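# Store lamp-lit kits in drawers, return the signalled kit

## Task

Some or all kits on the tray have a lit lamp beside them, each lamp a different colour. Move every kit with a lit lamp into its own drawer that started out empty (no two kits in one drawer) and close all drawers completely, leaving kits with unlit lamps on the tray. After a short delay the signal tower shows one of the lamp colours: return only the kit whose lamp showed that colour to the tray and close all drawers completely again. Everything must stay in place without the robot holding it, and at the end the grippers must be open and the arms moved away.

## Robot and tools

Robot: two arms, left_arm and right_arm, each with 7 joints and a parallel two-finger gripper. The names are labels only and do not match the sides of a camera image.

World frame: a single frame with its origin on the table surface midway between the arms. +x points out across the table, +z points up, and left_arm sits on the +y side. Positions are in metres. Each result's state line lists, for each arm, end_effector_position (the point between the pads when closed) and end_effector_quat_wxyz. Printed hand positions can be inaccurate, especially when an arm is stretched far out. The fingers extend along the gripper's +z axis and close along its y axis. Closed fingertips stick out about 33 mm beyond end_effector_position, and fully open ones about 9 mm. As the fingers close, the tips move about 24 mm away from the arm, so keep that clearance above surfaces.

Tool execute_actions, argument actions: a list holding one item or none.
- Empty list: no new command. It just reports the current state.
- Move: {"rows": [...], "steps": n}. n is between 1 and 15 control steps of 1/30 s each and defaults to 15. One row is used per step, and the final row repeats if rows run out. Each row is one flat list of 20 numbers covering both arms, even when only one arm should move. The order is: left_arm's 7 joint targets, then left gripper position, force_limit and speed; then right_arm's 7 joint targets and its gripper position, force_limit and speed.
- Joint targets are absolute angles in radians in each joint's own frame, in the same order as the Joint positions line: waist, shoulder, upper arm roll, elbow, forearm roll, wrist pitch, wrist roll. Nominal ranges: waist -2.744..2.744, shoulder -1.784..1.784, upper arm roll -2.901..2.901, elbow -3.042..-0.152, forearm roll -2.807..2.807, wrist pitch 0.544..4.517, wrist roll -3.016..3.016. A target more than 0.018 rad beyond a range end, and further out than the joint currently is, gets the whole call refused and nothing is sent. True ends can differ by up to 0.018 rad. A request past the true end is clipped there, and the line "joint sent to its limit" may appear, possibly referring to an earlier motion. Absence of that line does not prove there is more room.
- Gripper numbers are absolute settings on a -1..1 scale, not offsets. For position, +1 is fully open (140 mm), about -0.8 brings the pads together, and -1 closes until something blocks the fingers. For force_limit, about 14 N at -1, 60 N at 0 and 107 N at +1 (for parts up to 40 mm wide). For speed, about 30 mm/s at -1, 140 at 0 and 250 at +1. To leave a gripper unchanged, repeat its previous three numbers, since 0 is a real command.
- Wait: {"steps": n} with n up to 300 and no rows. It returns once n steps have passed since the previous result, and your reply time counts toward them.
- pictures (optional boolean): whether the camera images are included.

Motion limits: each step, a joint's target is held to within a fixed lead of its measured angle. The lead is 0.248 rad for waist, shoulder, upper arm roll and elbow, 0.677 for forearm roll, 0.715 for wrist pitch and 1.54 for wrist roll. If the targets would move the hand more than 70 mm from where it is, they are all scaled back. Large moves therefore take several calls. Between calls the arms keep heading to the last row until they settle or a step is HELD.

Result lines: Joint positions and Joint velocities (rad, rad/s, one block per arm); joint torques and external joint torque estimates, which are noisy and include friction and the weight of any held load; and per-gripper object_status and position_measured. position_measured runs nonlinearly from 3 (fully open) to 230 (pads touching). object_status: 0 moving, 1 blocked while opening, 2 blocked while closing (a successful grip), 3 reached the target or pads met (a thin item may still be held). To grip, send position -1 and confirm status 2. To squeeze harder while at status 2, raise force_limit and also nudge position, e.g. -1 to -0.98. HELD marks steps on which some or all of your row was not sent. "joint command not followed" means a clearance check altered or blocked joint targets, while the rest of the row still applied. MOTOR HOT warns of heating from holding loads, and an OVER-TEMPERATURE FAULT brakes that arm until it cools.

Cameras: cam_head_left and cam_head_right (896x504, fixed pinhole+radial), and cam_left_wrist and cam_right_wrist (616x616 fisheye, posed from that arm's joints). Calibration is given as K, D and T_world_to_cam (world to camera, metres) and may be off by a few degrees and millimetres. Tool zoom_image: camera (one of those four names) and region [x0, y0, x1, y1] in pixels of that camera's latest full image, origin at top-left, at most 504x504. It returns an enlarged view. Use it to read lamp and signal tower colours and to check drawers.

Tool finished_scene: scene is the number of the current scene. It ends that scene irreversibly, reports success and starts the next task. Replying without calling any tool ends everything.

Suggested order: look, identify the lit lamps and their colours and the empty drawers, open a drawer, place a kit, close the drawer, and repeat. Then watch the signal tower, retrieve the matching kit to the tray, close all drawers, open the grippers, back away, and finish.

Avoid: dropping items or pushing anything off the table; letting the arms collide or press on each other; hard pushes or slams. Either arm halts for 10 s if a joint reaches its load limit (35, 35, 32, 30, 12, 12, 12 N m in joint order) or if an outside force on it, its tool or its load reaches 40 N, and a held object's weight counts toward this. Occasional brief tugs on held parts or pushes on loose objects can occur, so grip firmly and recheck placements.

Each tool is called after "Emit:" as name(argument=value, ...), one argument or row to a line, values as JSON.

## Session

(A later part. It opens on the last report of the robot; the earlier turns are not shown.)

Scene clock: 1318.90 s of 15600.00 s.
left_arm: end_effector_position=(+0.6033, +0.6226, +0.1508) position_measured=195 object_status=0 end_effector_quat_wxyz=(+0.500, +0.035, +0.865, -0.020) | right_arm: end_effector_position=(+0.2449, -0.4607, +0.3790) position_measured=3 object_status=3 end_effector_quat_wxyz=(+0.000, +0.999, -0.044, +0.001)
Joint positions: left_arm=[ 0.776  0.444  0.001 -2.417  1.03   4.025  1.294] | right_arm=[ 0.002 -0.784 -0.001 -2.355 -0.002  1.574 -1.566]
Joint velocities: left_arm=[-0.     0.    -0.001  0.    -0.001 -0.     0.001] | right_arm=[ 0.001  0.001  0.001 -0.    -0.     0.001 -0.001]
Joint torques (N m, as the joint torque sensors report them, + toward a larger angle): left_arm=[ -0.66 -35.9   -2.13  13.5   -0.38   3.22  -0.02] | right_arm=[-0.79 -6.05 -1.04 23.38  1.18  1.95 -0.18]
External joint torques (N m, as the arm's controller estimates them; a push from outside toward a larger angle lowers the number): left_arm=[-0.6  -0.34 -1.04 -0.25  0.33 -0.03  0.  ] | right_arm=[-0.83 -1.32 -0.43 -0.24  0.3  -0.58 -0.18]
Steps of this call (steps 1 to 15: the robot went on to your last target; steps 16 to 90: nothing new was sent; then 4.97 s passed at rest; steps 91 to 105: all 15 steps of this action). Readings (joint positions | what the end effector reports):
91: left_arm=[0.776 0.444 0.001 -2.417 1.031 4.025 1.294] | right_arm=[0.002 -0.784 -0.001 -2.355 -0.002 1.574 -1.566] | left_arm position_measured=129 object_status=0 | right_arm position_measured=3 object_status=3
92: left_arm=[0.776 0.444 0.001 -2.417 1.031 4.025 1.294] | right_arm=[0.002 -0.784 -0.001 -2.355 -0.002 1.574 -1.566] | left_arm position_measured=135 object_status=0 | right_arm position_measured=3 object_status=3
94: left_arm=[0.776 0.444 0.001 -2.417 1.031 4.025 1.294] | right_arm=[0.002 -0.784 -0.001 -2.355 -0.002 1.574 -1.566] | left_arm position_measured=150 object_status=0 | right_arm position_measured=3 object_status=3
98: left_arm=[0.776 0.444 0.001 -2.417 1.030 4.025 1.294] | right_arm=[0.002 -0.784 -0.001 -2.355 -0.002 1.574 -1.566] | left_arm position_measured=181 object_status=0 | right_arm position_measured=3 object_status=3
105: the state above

Pull to A1 first and look.

Emit:
execute_actions(
  actions=[
    {"rows":[[0.801,0.429,0,-2.451,1.048,4.043,1.315,-1,0.3,0,0,-0.785,0,-2.356,0,1.571,-1.571,1,0,1]],"steps":8},
  ],
  pictures=false,
)

Emit:
execute_actions(
  actions=[
    {"rows":[[0.8315,0.4125,0,-2.488,1.067,4.06,1.333,-1,0.3,0,0,-0.785,0,-2.356,0,1.571,-1.571,1,0,1]],"steps":8},
  ],
  pictures=false,
)

Emit:
execute_actions(
  actions=[
    {"rows":[[0.865,0.397,0,-2.5225,1.089,4.076,1.35,-1,0.3,0,0,-0.785,0,-2.356,0,1.571,-1.571,1,0,1]],"steps":8},
  ],
  pictures=false,
)

Emit:
execute_actions(
  actions=[
    {"rows":[[0.9,0.383,0,-2.5555,1.113,4.091,1.367,-1,0.3,0,0,-0.785,0,-2.356,0,1.571,-1.571,1,0,1]],"steps":8},
  ],
  pictures=false,
)

Emit:
execute_actions(
  actions=[
    {"rows":[[0.938,0.37,0,-2.5865,1.141,4.105,1.383,-1,0.3,0,0,-0.785,0,-2.356,0,1.571,-1.571,1,0,1]],"steps":8},
  ],
  pictures=false,
)

Emit:
execute_actions(
  actions=[
    {"rows":[[0.9775,0.3577,0,-2.616,1.171,4.118,1.399,-1,0.3,0,0,-0.785,0,-2.356,0,1.571,-1.571,1,0,1]],"steps":12},
  ],
)

Scene clock: 1337.70 s of 15600.00 s.
left_arm: end_effector_position=(+0.5916, +0.6233, +0.1510) position_measured=195 object_status=2 end_effector_quat_wxyz=(+0.500, +0.033, +0.865, -0.021) | right_arm: end_effector_position=(+0.2449, -0.4607, +0.3790) position_measured=3 object_status=3 end_effector_quat_wxyz=(+0.000, +0.999, -0.044, +0.001)
Joint positions: left_arm=[ 0.798  0.43   0.    -2.446  1.042  4.037  1.304] | right_arm=[ 0.002 -0.784 -0.001 -2.355 -0.002  1.574 -1.566]
Joint velocities: left_arm=[ 0.014 -0.003  0.    -0.014  0.006  0.01   0.021] | right_arm=[-0.001  0.     0.002  0.001 -0.002 -0.002  0.   ]
Joint torques (N m, as the joint torque sensors report them, + toward a larger angle): left_arm=[ -0.14 -36.36  -1.06  10.76   0.73   3.95   0.34] | right_arm=[-0.62 -5.74 -1.47 23.3   1.2   1.9  -0.18]
External joint torques (N m, as the arm's controller estimates them; a push from outside toward a larger angle lowers the number): left_arm=[ 0.09 -1.41  0.17 -2.79  1.38  0.68  0.35] | right_arm=[-0.64 -0.91 -0.85 -0.36  0.33 -0.63 -0.18]
Steps of this call (steps 1 to 15: the robot went on to your last target; steps 16 to 90: nothing new was sent; then 15.53 s passed at rest; steps 91 to 98: all 8 steps of this action). Readings (joint positions | what the end effector reports):
91: left_arm=[0.780 0.441 0.000 -2.424 1.032 4.026 1.295] | right_arm=[0.002 -0.784 -0.001 -2.355 -0.002 1.574 -1.566] | left_arm position_measured=195 object_status=2 | right_arm position_measured=3 object_status=3
92: left_arm=[0.786 0.436 0.000 -2.432 1.035 4.029 1.297] | right_arm=[0.002 -0.784 -0.001 -2.355 -0.002 1.574 -1.566] | left_arm position_measured=195 object_status=2 | right_arm position_measured=3 object_status=3
94: left_arm=[0.794 0.432 0.000 -2.441 1.039 4.034 1.300] | right_arm=[0.002 -0.784 -0.001 -2.355 -0.002 1.574 -1.566] | left_arm position_measured=195 object_status=2 | right_arm position_measured=3 object_status=3
98: the state above

Scene clock: 1337.97 s of 15600.00 s.
left_arm: end_effector_position=(+0.5760, +0.6244, +0.1512) position_measured=195 object_status=2 end_effector_quat_wxyz=(+0.499, +0.032, +0.865, -0.021) | right_arm: end_effector_position=(+0.2449, -0.4607, +0.3790) position_measured=3 object_status=3 end_effector_quat_wxyz=(+0.000, +0.999, -0.044, +0.001)
Joint positions: left_arm=[ 0.829  0.414 -0.001 -2.483  1.06   4.053  1.32 ] | right_arm=[ 0.002 -0.784 -0.001 -2.355 -0.002  1.574 -1.566]
Joint velocities: left_arm=[ 0.018 -0.004 -0.001 -0.016  0.012  0.014  0.033] | right_arm=[-0.    -0.002 -0.     0.    -0.001 -0.     0.001]
Joint torques (N m, as the joint torque sensors report them, + toward a larger angle): left_arm=[  0.13 -35.47  -0.15  10.63   0.97   4.09   0.34] | right_arm=[-0.75 -5.68 -1.35 23.4   1.18  1.92 -0.18]
External joint torques (N m, as the arm's controller estimates them; a push from outside toward a larger angle lowers the number): left_arm=[ 0.49 -1.38  1.19 -2.53  1.56  0.8   0.35] | right_arm=[-0.75 -0.68 -0.68 -0.38  0.3  -0.62 -0.18]
Steps of this call (steps 1 to 8: all 8 steps of this action). Readings (joint positions | what the end effector reports):
1: left_arm=[0.805 0.426 -0.001 -2.454 1.045 4.039 1.306] | right_arm=[0.002 -0.784 -0.001 -2.355 -0.002 1.574 -1.566] | left_arm position_measured=195 object_status=2 | right_arm position_measured=3 object_status=3
2: left_arm=[0.813 0.421 -0.001 -2.465 1.050 4.043 1.309] | right_arm=[0.002 -0.784 -0.001 -2.355 -0.002 1.574 -1.566] | left_arm position_measured=195 object_status=2 | right_arm position_measured=3 object_status=3
4: left_arm=[0.823 0.416 -0.001 -2.476 1.056 4.049 1.314] | right_arm=[0.002 -0.784 -0.001 -2.355 -0.002 1.574 -1.566] | left_arm position_measured=195 object_status=2 | right_arm position_measured=3 object_status=3
8: the state above

Scene clock: 1338.23 s of 15600.00 s.
left_arm: end_effector_position=(+0.5600, +0.6254, +0.1514) position_measured=195 object_status=2 end_effector_quat_wxyz=(+0.500, +0.032, +0.865, -0.021) | right_arm: end_effector_position=(+0.2449, -0.4607, +0.3790) position_measured=3 object_status=3 end_effector_quat_wxyz=(+0.000, +0.999, -0.044, +0.001)
Joint positions: left_arm=[ 0.862  0.398 -0.001 -2.517  1.082  4.069  1.336] | right_arm=[ 0.002 -0.784 -0.001 -2.355 -0.002  1.574 -1.566]
Joint velocities: left_arm=[ 0.019 -0.003 -0.    -0.015  0.015  0.013  0.033] | right_arm=[ 0.002 -0.     0.     0.     0.001 -0.    -0.002]
Joint torques (N m, as the joint torque sensors report them, + toward a larger angle): left_arm=[ -0.15 -33.88   0.05  10.14   0.92   3.96   0.18] | right_arm=[-0.91 -6.2  -0.87 23.69  1.19  1.91 -0.15]
External joint torques (N m, as the arm's controller estimates them; a push from outside toward a larger angle lowers the number): left_arm=[ 0.15 -0.75  1.32 -2.6   1.48  0.68  0.19] | right_arm=[-0.96 -1.34 -0.26  0.04  0.3  -0.61 -0.15]
Steps of this call (steps 1 to 8: all 8 steps of this action). Readings (joint positions | what the end effector reports):
1: left_arm=[0.836 0.410 -0.002 -2.490 1.064 4.055 1.322] | right_arm=[0.002 -0.784 -0.001 -2.355 -0.002 1.574 -1.566] | left_arm position_measured=195 object_status=2 | right_arm position_measured=3 object_status=3
2: left_arm=[0.845 0.405 -0.002 -2.500 1.069 4.059 1.325] | right_arm=[0.002 -0.784 -0.001 -2.355 -0.002 1.574 -1.566] | left_arm position_measured=195 object_status=2 | right_arm position_measured=3 object_status=3
4: left_arm=[0.856 0.400 -0.002 -2.511 1.077 4.065 1.330] | right_arm=[0.002 -0.784 -0.001 -2.355 -0.002 1.574 -1.566] | left_arm position_measured=195 object_status=2 | right_arm position_measured=3 object_status=3
8: the state above

Scene clock: 1338.50 s of 15600.00 s.
left_arm: end_effector_position=(+0.5441, +0.6265, +0.1516) position_measured=195 object_status=2 end_effector_quat_wxyz=(+0.500, +0.032, +0.865, -0.021) | right_arm: end_effector_position=(+0.2449, -0.4607, +0.3790) position_measured=3 object_status=3 end_effector_quat_wxyz=(+0.000, +0.999, -0.044, +0.001)
Joint positions: left_arm=[ 0.897  0.384 -0.002 -2.55   1.106  4.085  1.353] | right_arm=[ 0.002 -0.784 -0.001 -2.355 -0.002  1.574 -1.566]
Joint velocities: left_arm=[ 0.021 -0.002 -0.001 -0.014  0.018  0.012  0.033] | right_arm=[-0.     0.001 -0.     0.    -0.    -0.001  0.002]
Joint torques (N m, as the joint torque sensors report them, + toward a larger angle): left_arm=[ -0.32 -33.08  -0.21   9.67   1.02   4.04   0.24] | right_arm=[-0.75 -5.99 -1.41 23.5   1.2   1.89 -0.16]
External joint torques (N m, as the arm's controller estimates them; a push from outside toward a larger angle lowers the number): left_arm=[ 0.04 -0.71  1.1  -2.62  1.53  0.74  0.24] | right_arm=[-0.71 -1.2  -0.68 -0.16  0.33 -0.63 -0.16]
Steps of this call (steps 1 to 8: all 8 steps of this action). Readings (joint positions | what the end effector reports):
1: left_arm=[0.870 0.395 -0.003 -2.524 1.086 4.071 1.339] | right_arm=[0.002 -0.784 -0.001 -2.355 -0.002 1.574 -1.566] | left_arm position_measured=195 object_status=2 | right_arm position_measured=3 object_status=3
2: left_arm=[0.879 0.390 -0.002 -2.534 1.092 4.075 1.342] | right_arm=[0.002 -0.784 -0.001 -2.355 -0.002 1.574 -1.566] | left_arm position_measured=195 object_status=2 | right_arm position_measured=3 object_status=3
4: left_arm=[0.890 0.386 -0.002 -2.545 1.100 4.081 1.347] | right_arm=[0.002 -0.784 -0.001 -2.355 -0.002 1.574 -1.566] | left_arm position_measured=195 object_status=2 | right_arm position_measured=3 object_status=3
8: the state above

Scene clock: 1338.77 s of 15600.00 s.
left_arm: end_effector_position=(+0.5280, +0.6276, +0.1518) position_measured=195 object_status=2 end_effector_quat_wxyz=(+0.500, +0.033, +0.865, -0.021) | right_arm: end_effector_position=(+0.2449, -0.4607, +0.3790) position_measured=3 object_status=3 end_effector_quat_wxyz=(+0.000, +0.999, -0.044, +0.001)
Joint positions: left_arm=[ 0.935  0.371 -0.002 -2.582  1.133  4.1    1.369] | right_arm=[ 0.002 -0.784 -0.001 -2.355 -0.002  1.574 -1.566]
Joint velocities: left_arm=[ 0.022 -0.003  0.001 -0.011  0.02   0.011  0.03 ] | right_arm=[-0.001  0.001 -0.     0.001 -0.001 -0.    -0.   ]
Joint torques (N m, as the joint torque sensors report them, + toward a larger angle): left_arm=[  0.08 -31.97   0.62   8.43   1.     3.77   0.39] | right_arm=[-0.75 -6.25 -1.12 23.92  1.16  1.91 -0.16]
External joint torques (N m, as the arm's controller estimates them; a push from outside toward a larger angle lowers the number): left_arm=[ 0.4  -0.4   1.88 -3.48  1.48  0.47  0.39] | right_arm=[-0.71 -1.36 -0.42  0.2   0.29 -0.63 -0.16]
Steps of this call (steps 1 to 8: all 8 steps of this action). Readings (joint positions | what the end effector reports):
1: left_arm=[0.905 0.381 -0.003 -2.557 1.111 4.087 1.355] | right_arm=[0.002 -0.784 -0.001 -2.355 -0.002 1.574 -1.566] | left_arm position_measured=195 object_status=2 | right_arm position_measured=3 object_status=3
2: left_arm=[0.915 0.377 -0.003 -2.566 1.118 4.090 1.358] | right_arm=[0.002 -0.784 -0.001 -2.355 -0.002 1.574 -1.566] | left_arm position_measured=195 object_status=2 | right_arm position_measured=3 object_status=3
4: left_arm=[0.927 0.373 -0.002 -2.576 1.127 4.096 1.363] | right_arm=[0.002 -0.784 -0.001 -2.355 -0.002 1.574 -1.566] | left_arm position_measured=195 object_status=2 | right_arm position_measured=3 object_status=3
8: the state above

Scene clock: 1339.17 s of 15600.00 s.
left_arm: end_effector_position=(+0.5114, +0.6288, +0.1520) position_measured=195 object_status=2 end_effector_quat_wxyz=(+0.500, +0.034, +0.865, -0.021) | right_arm: end_effector_position=(+0.2449, -0.4607, +0.3790) position_measured=3 object_status=3 end_effector_quat_wxyz=(+0.000, +0.999, -0.044, +0.001)
Joint positions: left_arm=[ 0.975  0.359 -0.002 -2.612  1.164  4.115  1.387] | right_arm=[ 0.002 -0.784 -0.001 -2.355 -0.002  1.574 -1.566]
Joint velocities: left_arm=[ 0.005 -0.001 -0.    -0.001  0.005  0.002  0.013] | right_arm=[-0.001  0.    -0.     0.     0.     0.    -0.001]
Joint torques (N m, as the joint torque sensors report them, + toward a larger angle): left_arm=[  0.28 -31.08   0.65   8.54   1.24   3.75   0.44] | right_arm=[-1.12 -6.1  -1.06 23.5   1.17  1.86 -0.22]
External joint torques (N m, as the arm's controller estimates them; a push from outside toward a larger angle lowers the number): left_arm=[ 0.32 -0.32  1.65 -2.82  1.71  0.45  0.46] | right_arm=[-1.1  -1.19 -0.36 -0.21  0.29 -0.67 -0.22]
Steps of this call (steps 1 to 12: all 12 steps of this action). Readings (joint positions | what the end effector reports):
1: left_arm=[0.943 0.368 -0.003 -2.587 1.139 4.101 1.371] | right_arm=[0.002 -0.784 -0.001 -2.355 -0.002 1.574 -1.566] | left_arm position_measured=195 object_status=2 | right_arm position_measured=3 object_status=3
2: left_arm=[0.954 0.364 -0.003 -2.596 1.147 4.105 1.374] | right_arm=[0.002 -0.784 -0.001 -2.355 -0.002 1.574 -1.566] | left_arm position_measured=195 object_status=2 | right_arm position_measured=3 object_status=3
4: left_arm=[0.966 0.360 -0.002 -2.606 1.156 4.111 1.379] | right_arm=[0.002 -0.784 -0.001 -2.355 -0.002 1.574 -1.566] | left_arm position_measured=195 object_status=2 | right_arm position_measured=3 object_status=3
8: left_arm=[0.974 0.359 -0.002 -2.611 1.163 4.114 1.385] | right_arm=[0.002 -0.784 -0.001 -2.355 -0.002 1.574 -1.566] | left_arm position_measured=195 object_status=2 | right_arm position_measured=3 object_status=3
12: the state above
camera_calibration (this result's frames):
cam_left_wrist: T_world_to_cam=[[0.205181, 0.972738, 0.108085, -0.724752], [0.0750494, -0.125746, 0.98922, -0.0965371], [0.975842, -0.194858, -0.0988041, -0.170903], [0, 0, 0, 1]] pos_world=[0.322725, 0.659553, 0.156945]
cam_right_wrist: T_world_to_cam=[[-0.0904828, -0.995753, 0.0169986, -0.445917], [-0.917806, 0.0900011, 0.386694, 0.111021], [-0.386582, 0.0193878, -0.922051, 0.629273], [0, 0, 0, 1]] pos_world=[0.304814, -0.466216, 0.544871]

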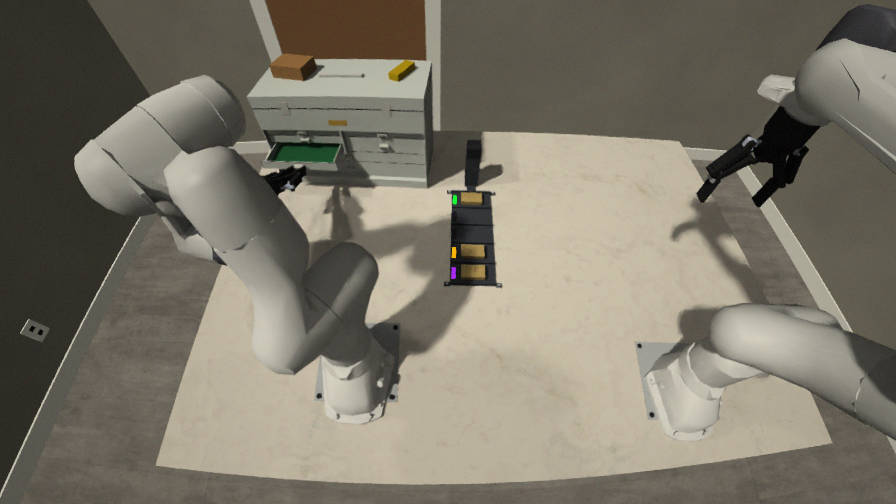

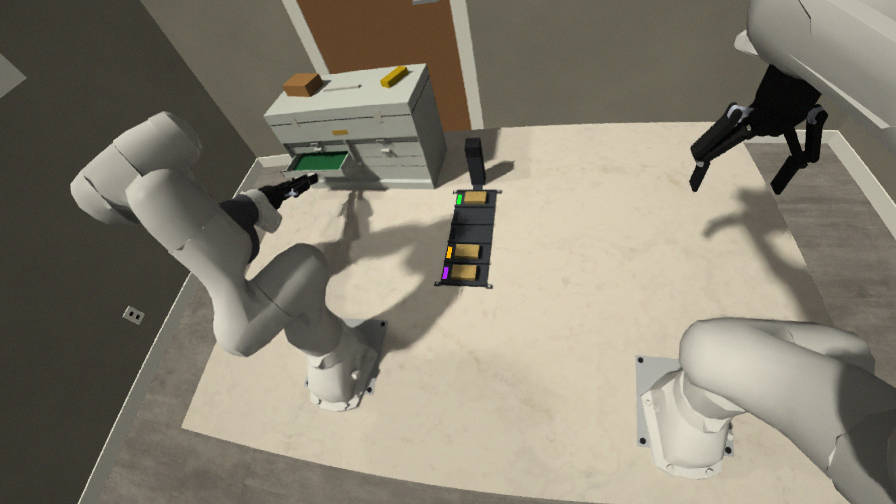

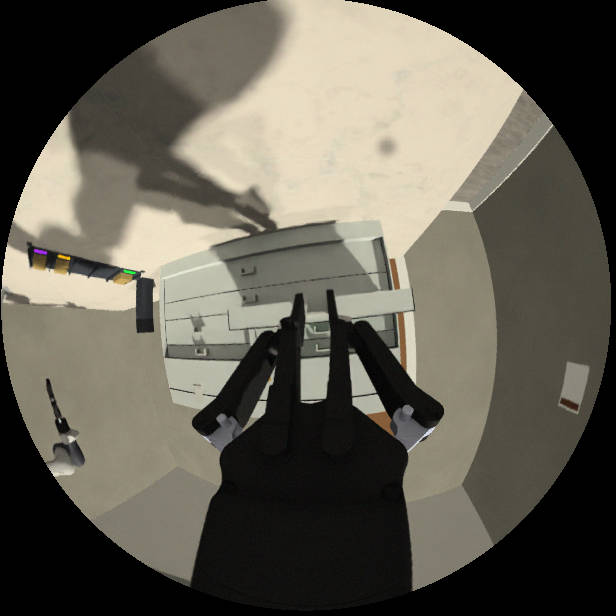

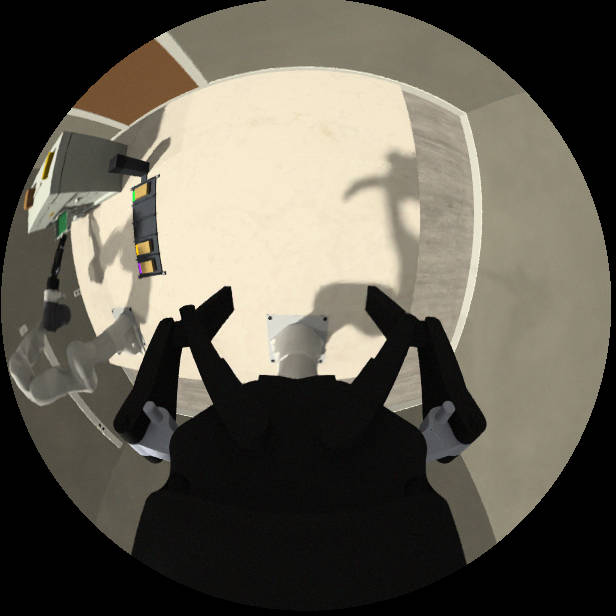

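Emit:
execute_actions(
  actions=[
    {"rows":[[1.02,0.3467,0,-2.6435,1.204,4.131,1.415,-1,0.3,0,0,-0.785,0,-2.356,0,1.571,-1.571,1,0,1]],"steps":8},
  ],
  pictures=false,
)

Emit:
execute_actions(
  actions=[
    {"rows":[[1.064,0.3365,0,-2.669,1.239,4.142,1.43,-1,0.3,0,0,-0.785,0,-2.356,0,1.571,-1.571,1,0,1]],"steps":12},
  ],
  pictures=false,
)

Emit:
execute_actions(
  actions=[
    {"rows":[[1.062,0.337,0,-2.666,1.235,4.14,1.424,0.2,0,1,0,-0.785,0,-2.356,0,1.571,-1.571,1,0,1]],"steps":10},
  ],
  pictures=false,
)

Emit:
execute_actions(
  actions=[
    {"rows":[[1.11,0.328,0,-2.693,1.278,4.151,1.44,0.2,0,1,0,-0.785,0,-2.356,0,1.571,-1.571,1,0,1]],"steps":8},
  ],
  pictures=false,
)

Emit:
execute_actions(
  actions=[
    {"rows":[[1.16,0.319,0,-2.715,1.3165,4.161,1.453,0.2,0,1,0,-0.785,0,-2.356,0,1.571,-1.571,1,0,1]],"steps":10},
  ],
  pictures=false,
)

Emit:
execute_actions(
  actions=[
    {"rows":[[1.25,-0.1,0,-2.8,0.7,3.9,1.3,0.2,0,1,0,-0.785,0,-2.356,0,1.571,-1.571,1,0,1]],"steps":15},
  ],
  pictures=false,
)

Emit:
execute_actions(
  actions=[
    {"rows":[[1.25,-0.6,0,-2.8,0.2,3.2,1.1,0.2,0,1,0,-0.785,0,-2.356,0,1.571,-1.571,1,0,1]],"steps":15},
  ],
  pictures=false,
)

Emit:
execute_actions(
  actions=[
    {"rows":[[1.1,-0.6,0,-2.7,0,2.15,1.07,0.2,0,1,0,-0.785,0,-2.356,0,1.571,-1.571,1,0,1]],"steps":15},
  ],
  pictures=false,
)

Emit:
execute_actions(
  actions=[
    {"rows":[[1.1,-0.6,0,-2.7,0,2.15,1.07,0.2,0,1,0,-0.785,0,-2.356,0,1.571,-1.571,1,0,1]],"steps":15},
  ],
  pictures=false,
)

Scene clock: 1383.03 s of 15600.00 s.
left_arm: end_effector_position=(+0.4956, +0.6298, +0.1521) position_measured=195 object_status=2 end_effector_quat_wxyz=(+0.501, +0.033, +0.865, -0.021) | right_arm: end_effector_position=(+0.2449, -0.4607, +0.3790) position_measured=3 object_status=3 end_effector_quat_wxyz=(+0.000, +0.999, -0.044, +0.001)
Joint positions: left_arm=[ 1.016  0.348 -0.002 -2.639  1.196  4.128  1.401] | right_arm=[ 0.002 -0.784 -0.001 -2.355 -0.002  1.574 -1.566]
Joint velocities: left_arm=[ 0.023 -0.001 -0.    -0.009  0.024  0.008  0.023] | right_arm=[ 0.     0.    -0.     0.001  0.001 -0.001  0.   ]
Joint torques (N m, as the joint torque sensors report them, + toward a larger angle): left_arm=[  0.1  -30.61   1.02   8.13   1.08   3.65   0.42] | right_arm=[-0.97 -6.1  -1.27 23.77  1.23  1.87 -0.15]
External joint torques (N m, as the arm's controller estimates them; a push from outside toward a larger angle lowers the number): left_arm=[ 0.51 -0.69  2.35 -2.79  1.45  0.34  0.43] | right_arm=[-0.97 -1.21 -0.59  0.04  0.35 -0.66 -0.15]
Steps of this call (steps 1 to 15: the robot went on to your last target; steps 16 to 90: nothing new was sent; then 40.60 s passed at rest; steps 91 to 98: all 8 steps of this action). Readings (joint positions | what the end effector reports):
91: left_arm=[0.985 0.356 -0.003 -2.617 1.171 4.116 1.391] | right_arm=[0.002 -0.784 -0.001 -2.355 -0.002 1.574 -1.566] | left_arm position_measured=195 object_status=2 | right_arm position_measured=3 object_status=3
92: left_arm=[0.995 0.352 -0.003 -2.625 1.179 4.119 1.393] | right_arm=[0.002 -0.784 -0.001 -2.355 -0.002 1.574 -1.566] | left_arm position_measured=195 object_status=2 | right_arm position_measured=3 object_status=3
94: left_arm=[1.008 0.349 -0.003 -2.634 1.189 4.125 1.397] | right_arm=[0.002 -0.784 -0.001 -2.355 -0.002 1.574 -1.566] | left_arm position_measured=195 object_status=2 | right_arm position_measured=3 object_status=3
98: the state above

Scene clock: 1383.43 s of 15600.00 s.
left_arm: end_effector_position=(+0.4790, +0.6309, +0.1523) position_measured=195 object_status=2 end_effector_quat_wxyz=(+0.501, +0.034, +0.864, -0.020) | right_arm: end_effector_position=(+0.2449, -0.4607, +0.3790) position_measured=3 object_status=3 end_effector_quat_wxyz=(+0.000, +0.999, -0.044, +0.001)
Joint positions: left_arm=[ 1.062  0.337 -0.002 -2.665  1.232  4.14   1.418] | right_arm=[ 0.002 -0.784 -0.001 -2.355 -0.002  1.574 -1.566]
Joint velocities: left_arm=[ 0.005 -0.001 -0.    -0.002  0.007  0.002  0.011] | right_arm=[-0.001 -0.001  0.002 -0.    -0.     0.    -0.   ]
Joint torques (N m, as the joint torque sensors report them, + toward a larger angle): left_arm=[  0.41 -29.31   0.94   7.63   1.13   3.7    0.61] | right_arm=[-0.9  -5.92 -0.92 23.24  1.21  1.89 -0.18]
External joint torques (N m, as the arm's controller estimates them; a push from outside toward a larger angle lowers the number): left_arm=[ 0.53 -0.03  2.01 -2.87  1.52  0.39  0.63] | right_arm=[-0.91 -0.96 -0.28 -0.49  0.33 -0.64 -0.18]
Steps of this call (steps 1 to 12: all 12 steps of this action). Readings (joint positions | what the end effector reports):
1: left_arm=[1.026 0.345 -0.004 -2.644 1.203 4.129 1.404] | right_arm=[0.002 -0.784 -0.001 -2.355 -0.002 1.574 -1.566] | left_arm position_measured=195 object_status=2 | right_arm position_measured=3 object_status=3
2: left_arm=[1.038 0.342 -0.004 -2.651 1.212 4.132 1.406] | right_arm=[0.002 -0.784 -0.001 -2.355 -0.002 1.574 -1.566] | left_arm position_measured=195 object_status=2 | right_arm position_measured=3 object_status=3
4: left_arm=[1.051 0.339 -0.003 -2.660 1.223 4.137 1.410] | right_arm=[0.002 -0.784 -0.001 -2.355 -0.002 1.574 -1.566] | left_arm position_measured=195 object_status=2 | right_arm position_measured=3 object_status=3
8: left_arm=[1.060 0.337 -0.002 -2.664 1.231 4.140 1.415] | right_arm=[0.002 -0.784 -0.001 -2.355 -0.002 1.574 -1.566] | left_arm position_measured=195 object_status=2 | right_arm position_measured=3 object_status=3
12: the state above

Scene clock: 1383.77 s of 15600.00 s.
left_arm: end_effector_position=(+0.4790, +0.6309, +0.1523) position_measured=104 object_status=0 end_effector_quat_wxyz=(+0.501, +0.034, +0.864, -0.020) | right_arm: end_effector_position=(+0.2449, -0.4607, +0.3790) position_measured=3 object_status=3 end_effector_quat_wxyz=(+0.000, +0.999, -0.044, +0.001)
Joint positions: left_arm=[ 1.062  0.337 -0.002 -2.665  1.232  4.14   1.418] | right_arm=[ 0.002 -0.784 -0.001 -2.355 -0.002  1.574 -1.566]
Joint velocities: left_arm=[ 0.     0.001  0.    -0.     0.001 -0.     0.001] | right_arm=[ 0.    -0.001 -0.     0.     0.001 -0.    -0.   ]
Joint torques (N m, as the joint torque sensors report them, + toward a larger angle): left_arm=[ -0.67 -29.43   0.36   9.38   0.47   3.38   0.35] | right_arm=[-0.98 -5.98 -1.05 23.5   1.16  1.87 -0.18]
External joint torques (N m, as the arm's controller estimates them; a push from outside toward a larger angle lowers the number): left_arm=[-0.7  -0.17  1.29 -1.14  0.88  0.09  0.38] | right_arm=[-1.   -1.13 -0.38 -0.15  0.28 -0.65 -0.18]
Steps of this call (steps 1 to 10: all 10 steps of this action). Readings (joint positions | what the end effector reports):
1: left_arm=[1.062 0.337 -0.002 -2.665 1.232 4.140 1.418] | right_arm=[0.002 -0.784 -0.001 -2.355 -0.002 1.574 -1.566] | left_arm position_measured=195 object_status=0 | right_arm position_measured=3 object_status=3
2: left_arm=[1.062 0.337 -0.002 -2.665 1.232 4.140 1.418] | right_arm=[0.002 -0.784 -0.001 -2.355 -0.002 1.574 -1.566] | left_arm position_measured=191 object_status=0 | right_arm position_measured=3 object_status=3
4: left_arm=[1.062 0.337 -0.002 -2.665 1.232 4.140 1.418] | right_arm=[0.002 -0.784 -0.001 -2.355 -0.002 1.574 -1.566] | left_arm position_measured=164 object_status=0 | right_arm position_measured=3 object_status=3
8: left_arm=[1.062 0.337 -0.002 -2.665 1.232 4.140 1.418] | right_arm=[0.002 -0.784 -0.001 -2.355 -0.002 1.574 -1.566] | left_arm position_measured=110 object_status=0 | right_arm position_measured=3 object_status=3
10: the state above

Scene clock: 1384.03 s of 15600.00 s.
left_arm: end_effector_position=(+0.4616, +0.6309, +0.1490) position_measured=104 object_status=3 end_effector_quat_wxyz=(+0.498, +0.030, +0.866, -0.023) | right_arm: end_effector_position=(+0.2449, -0.4607, +0.3790) position_measured=3 object_status=3 end_effector_quat_wxyz=(+0.000, +0.999, -0.044, +0.001)
Joint positions: left_arm=[ 1.106  0.331 -0.001 -2.691  1.27   4.145  1.427] | right_arm=[ 0.002 -0.784 -0.001 -2.355 -0.002  1.574 -1.566]
Joint velocities: left_arm=[ 0.013 -0.004 -0.001 -0.011  0.041  0.009  0.021] | right_arm=[-0.001 -0.    -0.001  0.001  0.     0.     0.002]
Joint torques (N m, as the joint torque sensors report them, + toward a larger angle): left_arm=[  0.91 -31.07   0.47   9.51   0.52   4.02   0.36] | right_arm=[-0.76 -5.97 -0.91 23.36  1.2   1.93 -0.15]
External joint torques (N m, as the arm's controller estimates them; a push from outside toward a larger angle lowers the number): left_arm=[ 1.08 -2.57  1.64 -0.63  0.9   0.74  0.39] | right_arm=[-0.74 -1.14 -0.19 -0.3   0.33 -0.6  -0.16]
Steps of this call (steps 1 to 8: all 8 steps of this action). Readings (joint positions | what the end effector reports):
1: left_arm=[1.071 0.335 -0.004 -2.670 1.242 4.141 1.419] | right_arm=[0.002 -0.784 -0.001 -2.355 -0.002 1.574 -1.566] | left_arm position_measured=104 object_status=0 | right_arm position_measured=3 object_status=3
2: left_arm=[1.082 0.333 -0.004 -2.678 1.250 4.142 1.421] | right_arm=[0.002 -0.784 -0.001 -2.355 -0.002 1.574 -1.566] | left_arm position_measured=104 object_status=0 | right_arm position_measured=3 object_status=3
4: left_arm=[1.098 0.332 -0.001 -2.686 1.261 4.144 1.423] | right_arm=[0.002 -0.784 -0.001 -2.355 -0.002 1.574 -1.566] | left_arm position_measured=104 object_status=3 | right_arm position_measured=3 object_status=3
8: the state above

Scene clock: 1384.37 s of 15600.00 s.
left_arm: end_effector_position=(+0.4448, +0.6324, +0.1494) position_measured=104 object_status=3 end_effector_quat_wxyz=(+0.498, +0.029, +0.866, -0.022) | right_arm: end_effector_position=(+0.2449, -0.4607, +0.3790) position_measured=3 object_status=3 end_effector_quat_wxyz=(+0.000, +0.999, -0.044, +0.001)
Joint positions: left_arm=[ 1.157  0.321 -0.    -2.713  1.311  4.155  1.44 ] | right_arm=[ 0.002 -0.784 -0.001 -2.355 -0.002  1.574 -1.566]
Joint velocities: left_arm=[ 0.003 -0.003  0.001 -0.005  0.025  0.008  0.022] | right_arm=[ 0.002  0.    -0.     0.    -0.001  0.001  0.003]
Joint torques (N m, as the joint torque sensors report them, + toward a larger angle): left_arm=[  1.5  -29.03  -0.53   8.65   0.45   3.88   0.56] | right_arm=[-0.9  -6.2  -0.97 23.66  1.2   1.9  -0.16]
External joint torques (N m, as the arm's controller estimates them; a push from outside toward a larger angle lowers the number): left_arm=[ 1.49 -1.15  0.4  -1.03  0.79  0.59  0.59] | right_arm=[-0.92 -1.3  -0.32 -0.05  0.32 -0.64 -0.16]
Steps of this call (steps 1 to 10: all 10 steps of this action). Readings (joint positions | what the end effector reports):
1: left_arm=[1.117 0.328 -0.004 -2.696 1.280 4.147 1.429] | right_arm=[0.002 -0.784 -0.001 -2.355 -0.002 1.574 -1.566] | left_arm position_measured=104 object_status=3 | right_arm position_measured=3 object_status=3
2: left_arm=[1.130 0.325 -0.003 -2.702 1.289 4.149 1.431] | right_arm=[0.002 -0.784 -0.001 -2.355 -0.002 1.574 -1.566] | left_arm position_measured=104 object_status=3 | right_arm position_measured=3 object_status=3
4: left_arm=[1.147 0.323 -0.001 -2.709 1.299 4.152 1.434] | right_arm=[0.002 -0.784 -0.001 -2.355 -0.002 1.574 -1.566] | left_arm position_measured=104 object_status=3 | right_arm position_measured=3 object_status=3
8: left_arm=[1.156 0.321 -0.000 -2.713 1.309 4.155 1.438] | right_arm=[0.002 -0.784 -0.001 -2.355 -0.002 1.574 -1.566] | left_arm position_measured=104 object_status=3 | right_arm position_measured=3 object_status=3
10: the state above

Scene clock: 1384.87 s of 15600.00 s.
left_arm: end_effector_position=(+0.3749, +0.8450, +0.2850) position_measured=104 object_status=3 end_effector_quat_wxyz=(+0.504, -0.223, +0.809, +0.206) | right_arm: end_effector_position=(+0.2449, -0.4607, +0.3790) position_measured=3 object_status=3 end_effector_quat_wxyz=(+0.000, +0.999, -0.044, +0.001)
Joint positions: left_arm=[ 1.243 -0.074 -0.001 -2.79   0.78   3.962  1.367] | right_arm=[ 0.002 -0.784 -0.001 -2.355 -0.002  1.574 -1.566]
Joint velocities: left_arm=[ 0.103 -0.44   0.025 -0.025 -0.684 -0.322 -0.198] | right_arm=[-0.    -0.     0.002 -0.002 -0.001 -0.    -0.003]
Joint torques (N m, as the joint torque sensors report them, + toward a larger angle): left_arm=[ -0.14 -14.75   1.07  12.59  -0.55   1.83  -0.34] | right_arm=[-0.98 -5.93 -1.03 23.6   1.26  1.9  -0.21]
External joint torques (N m, as the arm's controller estimates them; a push from outside toward a larger angle lowers the number): left_arm=[ 1.98 -0.44  3.1  -0.56 -0.73 -0.57 -0.33] | right_arm=[-1.07 -1.07 -0.5  -0.03  0.38 -0.62 -0.21]
Steps of this call (steps 1 to 15: all 15 steps of this action). Readings (joint positions | what the end effector reports):
1: left_arm=[1.160 0.308 -0.003 -2.723 1.276 4.143 1.437] | right_arm=[0.002 -0.784 -0.001 -2.355 -0.002 1.574 -1.566] | left_arm position_measured=104 object_status=3 | right_arm position_measured=3 object_status=3
2: left_arm=[1.166 0.287 -0.003 -2.732 1.236 4.130 1.433] | right_arm=[0.002 -0.784 -0.001 -2.355 -0.002 1.574 -1.566] | left_arm position_measured=104 object_status=3 | right_arm position_measured=3 object_status=3
4: left_arm=[1.181 0.240 -0.003 -2.745 1.160 4.106 1.426] | right_arm=[0.002 -0.784 -0.001 -2.355 -0.002 1.574 -1.566] | left_arm position_measured=104 object_status=3 | right_arm position_measured=3 object_status=3
8: left_arm=[1.206 0.125 -0.003 -2.766 1.017 4.057 1.410] | right_arm=[0.002 -0.784 -0.001 -2.355 -0.002 1.574 -1.566] | left_arm position_measured=104 object_status=3 | right_arm position_measured=3 object_status=3
15: the state above

Scene clock: 1385.37 s of 15600.00 s.
left_arm: end_effector_position=(+0.2154, +0.9271, +0.4181) position_measured=104 object_status=3 end_effector_quat_wxyz=(+0.455, -0.541, +0.655, +0.265) | right_arm: end_effector_position=(+0.2449, -0.4607, +0.3790) position_measured=3 object_status=3 end_effector_quat_wxyz=(+0.000, +0.999, -0.044, +0.001)
Joint positions: left_arm=[ 1.249 -0.593 -0.    -2.791  0.238  3.312  1.193] | right_arm=[ 0.002 -0.784 -0.001 -2.355 -0.002  1.574 -1.566]
Joint velocities: left_arm=[ 0.001 -0.143 -0.001 -0.034 -0.307 -0.632 -0.285] | right_arm=[-0.    -0.    -0.001 -0.    -0.    -0.    -0.001]
Joint torques (N m, as the joint torque sensors report them, + toward a larger angle): left_arm=[ 0.47 -6.99 -0.11 19.83 -0.3   1.93 -0.42] | right_arm=[-0.49 -5.7  -0.84 23.46  1.16  1.91 -0.14]
External joint torques (N m, as the arm's controller estimates them; a push from outside toward a larger angle lowers the number): left_arm=[ 1.   -0.67  0.71 -1.38 -0.66 -0.81 -0.4 ] | right_arm=[-0.48 -0.91 -0.14 -0.14  0.29 -0.61 -0.14]
Steps of this call (steps 1 to 15: all 15 steps of this action). Readings (joint positions | what the end effector reports):
1: left_arm=[1.243 -0.094 -0.001 -2.792 0.741 3.927 1.359] | right_arm=[0.002 -0.784 -0.001 -2.355 -0.002 1.574 -1.566] | left_arm position_measured=104 object_status=3 | right_arm position_measured=3 object_status=3
2: left_arm=[1.243 -0.118 -0.001 -2.793 0.701 3.887 1.351] | right_arm=[0.002 -0.784 -0.001 -2.355 -0.002 1.574 -1.566] | left_arm position_measured=104 object_status=3 | right_arm position_measured=3 object_status=3
4: left_arm=[1.244 -0.172 -0.002 -2.795 0.619 3.801 1.334] | right_arm=[0.002 -0.784 -0.001 -2.355 -0.002 1.574 -1.566] | left_arm position_measured=104 object_status=3 | right_arm position_measured=3 object_status=3
8: left_arm=[1.245 -0.334 -0.002 -2.799 0.441 3.597 1.288] | right_arm=[0.002 -0.784 -0.001 -2.355 -0.002 1.574 -1.566] | left_arm position_measured=104 object_status=3 | right_arm position_measured=3 object_status=3
15: the state above

Scene clock: 1385.87 s of 15600.00 s.
left_arm: end_effector_position=(+0.2112, +0.8442, +0.2784) position_measured=104 object_status=3 end_effector_quat_wxyz=(-0.233, +0.667, -0.700, -0.110) | right_arm: end_effector_position=(+0.2449, -0.4607, +0.3790) position_measured=3 object_status=3 end_effector_quat_wxyz=(+0.000, +0.999, -0.044, +0.001)
Joint positions: left_arm=[ 1.127 -0.596  0.003 -2.715  0.063  2.638  1.145] | right_arm=[ 0.002 -0.784 -0.001 -2.355 -0.002  1.574 -1.566]
Joint velocities: left_arm=[-0.096  0.    -0.001  0.045 -0.177 -1.145 -0.083] | right_arm=[-0.001 -0.001  0.     0.001 -0.     0.001  0.001]
Joint torques (N m, as the joint torque sensors report them, + toward a larger angle): left_arm=[ -2.7  -12.7   -1.26  25.09   0.07   2.96  -0.18] | right_arm=[-1.12 -6.   -1.09 23.74  1.19  1.86 -0.15]
External joint torques (N m, as the arm's controller estimates them; a push from outside toward a larger angle lowers the number): left_arm=[-3.14 -1.11 -0.76  0.43 -0.59 -0.66 -0.17] | right_arm=[-1.11 -1.12 -0.42  0.05  0.32 -0.67 -0.15]
Steps of this call (steps 1 to 15: all 15 steps of this action). Readings (joint positions | what the end effector reports):
1: left_arm=[1.234 -0.595 0.003 -2.782 0.213 3.258 1.188] | right_arm=[0.002 -0.784 -0.001 -2.355 -0.002 1.574 -1.566] | left_arm position_measured=104 object_status=3 | right_arm position_measured=3 object_status=3
2: left_arm=[1.217 -0.595 0.003 -2.770 0.192 3.205 1.183] | right_arm=[0.002 -0.784 -0.001 -2.355 -0.002 1.574 -1.566] | left_arm position_measured=104 object_status=3 | right_arm position_measured=3 object_status=3
4: left_arm=[1.189 -0.596 0.003 -2.753 0.159 3.107 1.176] | right_arm=[0.002 -0.784 -0.001 -2.355 -0.002 1.574 -1.566] | left_arm position_measured=104 object_status=3 | right_arm position_measured=3 object_status=3
8: left_arm=[1.157 -0.596 0.003 -2.732 0.114 2.929 1.164] | right_arm=[0.002 -0.784 -0.001 -2.355 -0.002 1.574 -1.566] | left_arm position_measured=104 object_status=3 | right_arm position_measured=3 object_status=3
15: the state above

Scene clock: 1386.37 s of 15600.00 s.
left_arm: end_effector_position=(+0.1746, +0.7321, +0.2068) position_measured=104 object_status=3 end_effector_quat_wxyz=(-0.042, +0.714, -0.699, -0.015) | right_arm: end_effector_position=(+0.2449, -0.4607, +0.3790) position_measured=3 object_status=3 end_effector_quat_wxyz=(+0.000, +0.999, -0.044, +0.001)
Joint positions: left_arm=[ 1.103 -0.597  0.002 -2.703  0.005  2.195  1.095] | right_arm=[ 0.002 -0.784 -0.001 -2.355 -0.002  1.574 -1.566]
Joint velocities: left_arm=[-0.003 -0.003  0.     0.006 -0.016 -0.249 -0.06 ] | right_arm=[ 0.001  0.001  0.001  0.001 -0.     0.    -0.   ]
Joint torques (N m, as the joint torque sensors report them, + toward a larger angle): left_arm=[ -2.62 -12.26  -2.22  24.47   0.17   2.17  -0.2 ] | right_arm=[-0.59 -6.21 -0.72 23.18  1.22  1.89 -0.16]
External joint torques (N m, as the arm's controller estimates them; a push from outside toward a larger angle lowers the number): left_arm=[-2.59 -1.25 -1.64  0.35 -0.53 -0.59 -0.2 ] | right_arm=[-0.58 -1.48 -0.02 -0.44  0.35 -0.63 -0.16]
Steps of this call (steps 1 to 15: all 15 steps of this action). Readings (joint positions | what the end effector reports):
1: left_arm=[1.124 -0.596 0.003 -2.713 0.056 2.598 1.142] | right_arm=[0.002 -0.784 -0.001 -2.355 -0.002 1.574 -1.566] | left_arm position_measured=104 object_status=3 | right_arm position_measured=3 object_status=3
2: left_arm=[1.121 -0.596 0.003 -2.711 0.050 2.558 1.139] | right_arm=[0.002 -0.784 -0.001 -2.355 -0.002 1.574 -1.566] | left_arm position_measured=104 object_status=3 | right_arm position_measured=3 object_status=3
4: left_arm=[1.115 -0.596 0.003 -2.708 0.038 2.477 1.132] | right_arm=[0.002 -0.784 -0.001 -2.355 -0.002 1.574 -1.566] | left_arm position_measured=104 object_status=3 | right_arm position_measured=3 object_status=3
8: left_arm=[1.106 -0.597 0.003 -2.704 0.017 2.322 1.116] | right_arm=[0.002 -0.784 -0.001 -2.355 -0.002 1.574 -1.566] | left_arm position_measured=104 object_status=3 | right_arm position_measured=3 object_status=3
15: the state above


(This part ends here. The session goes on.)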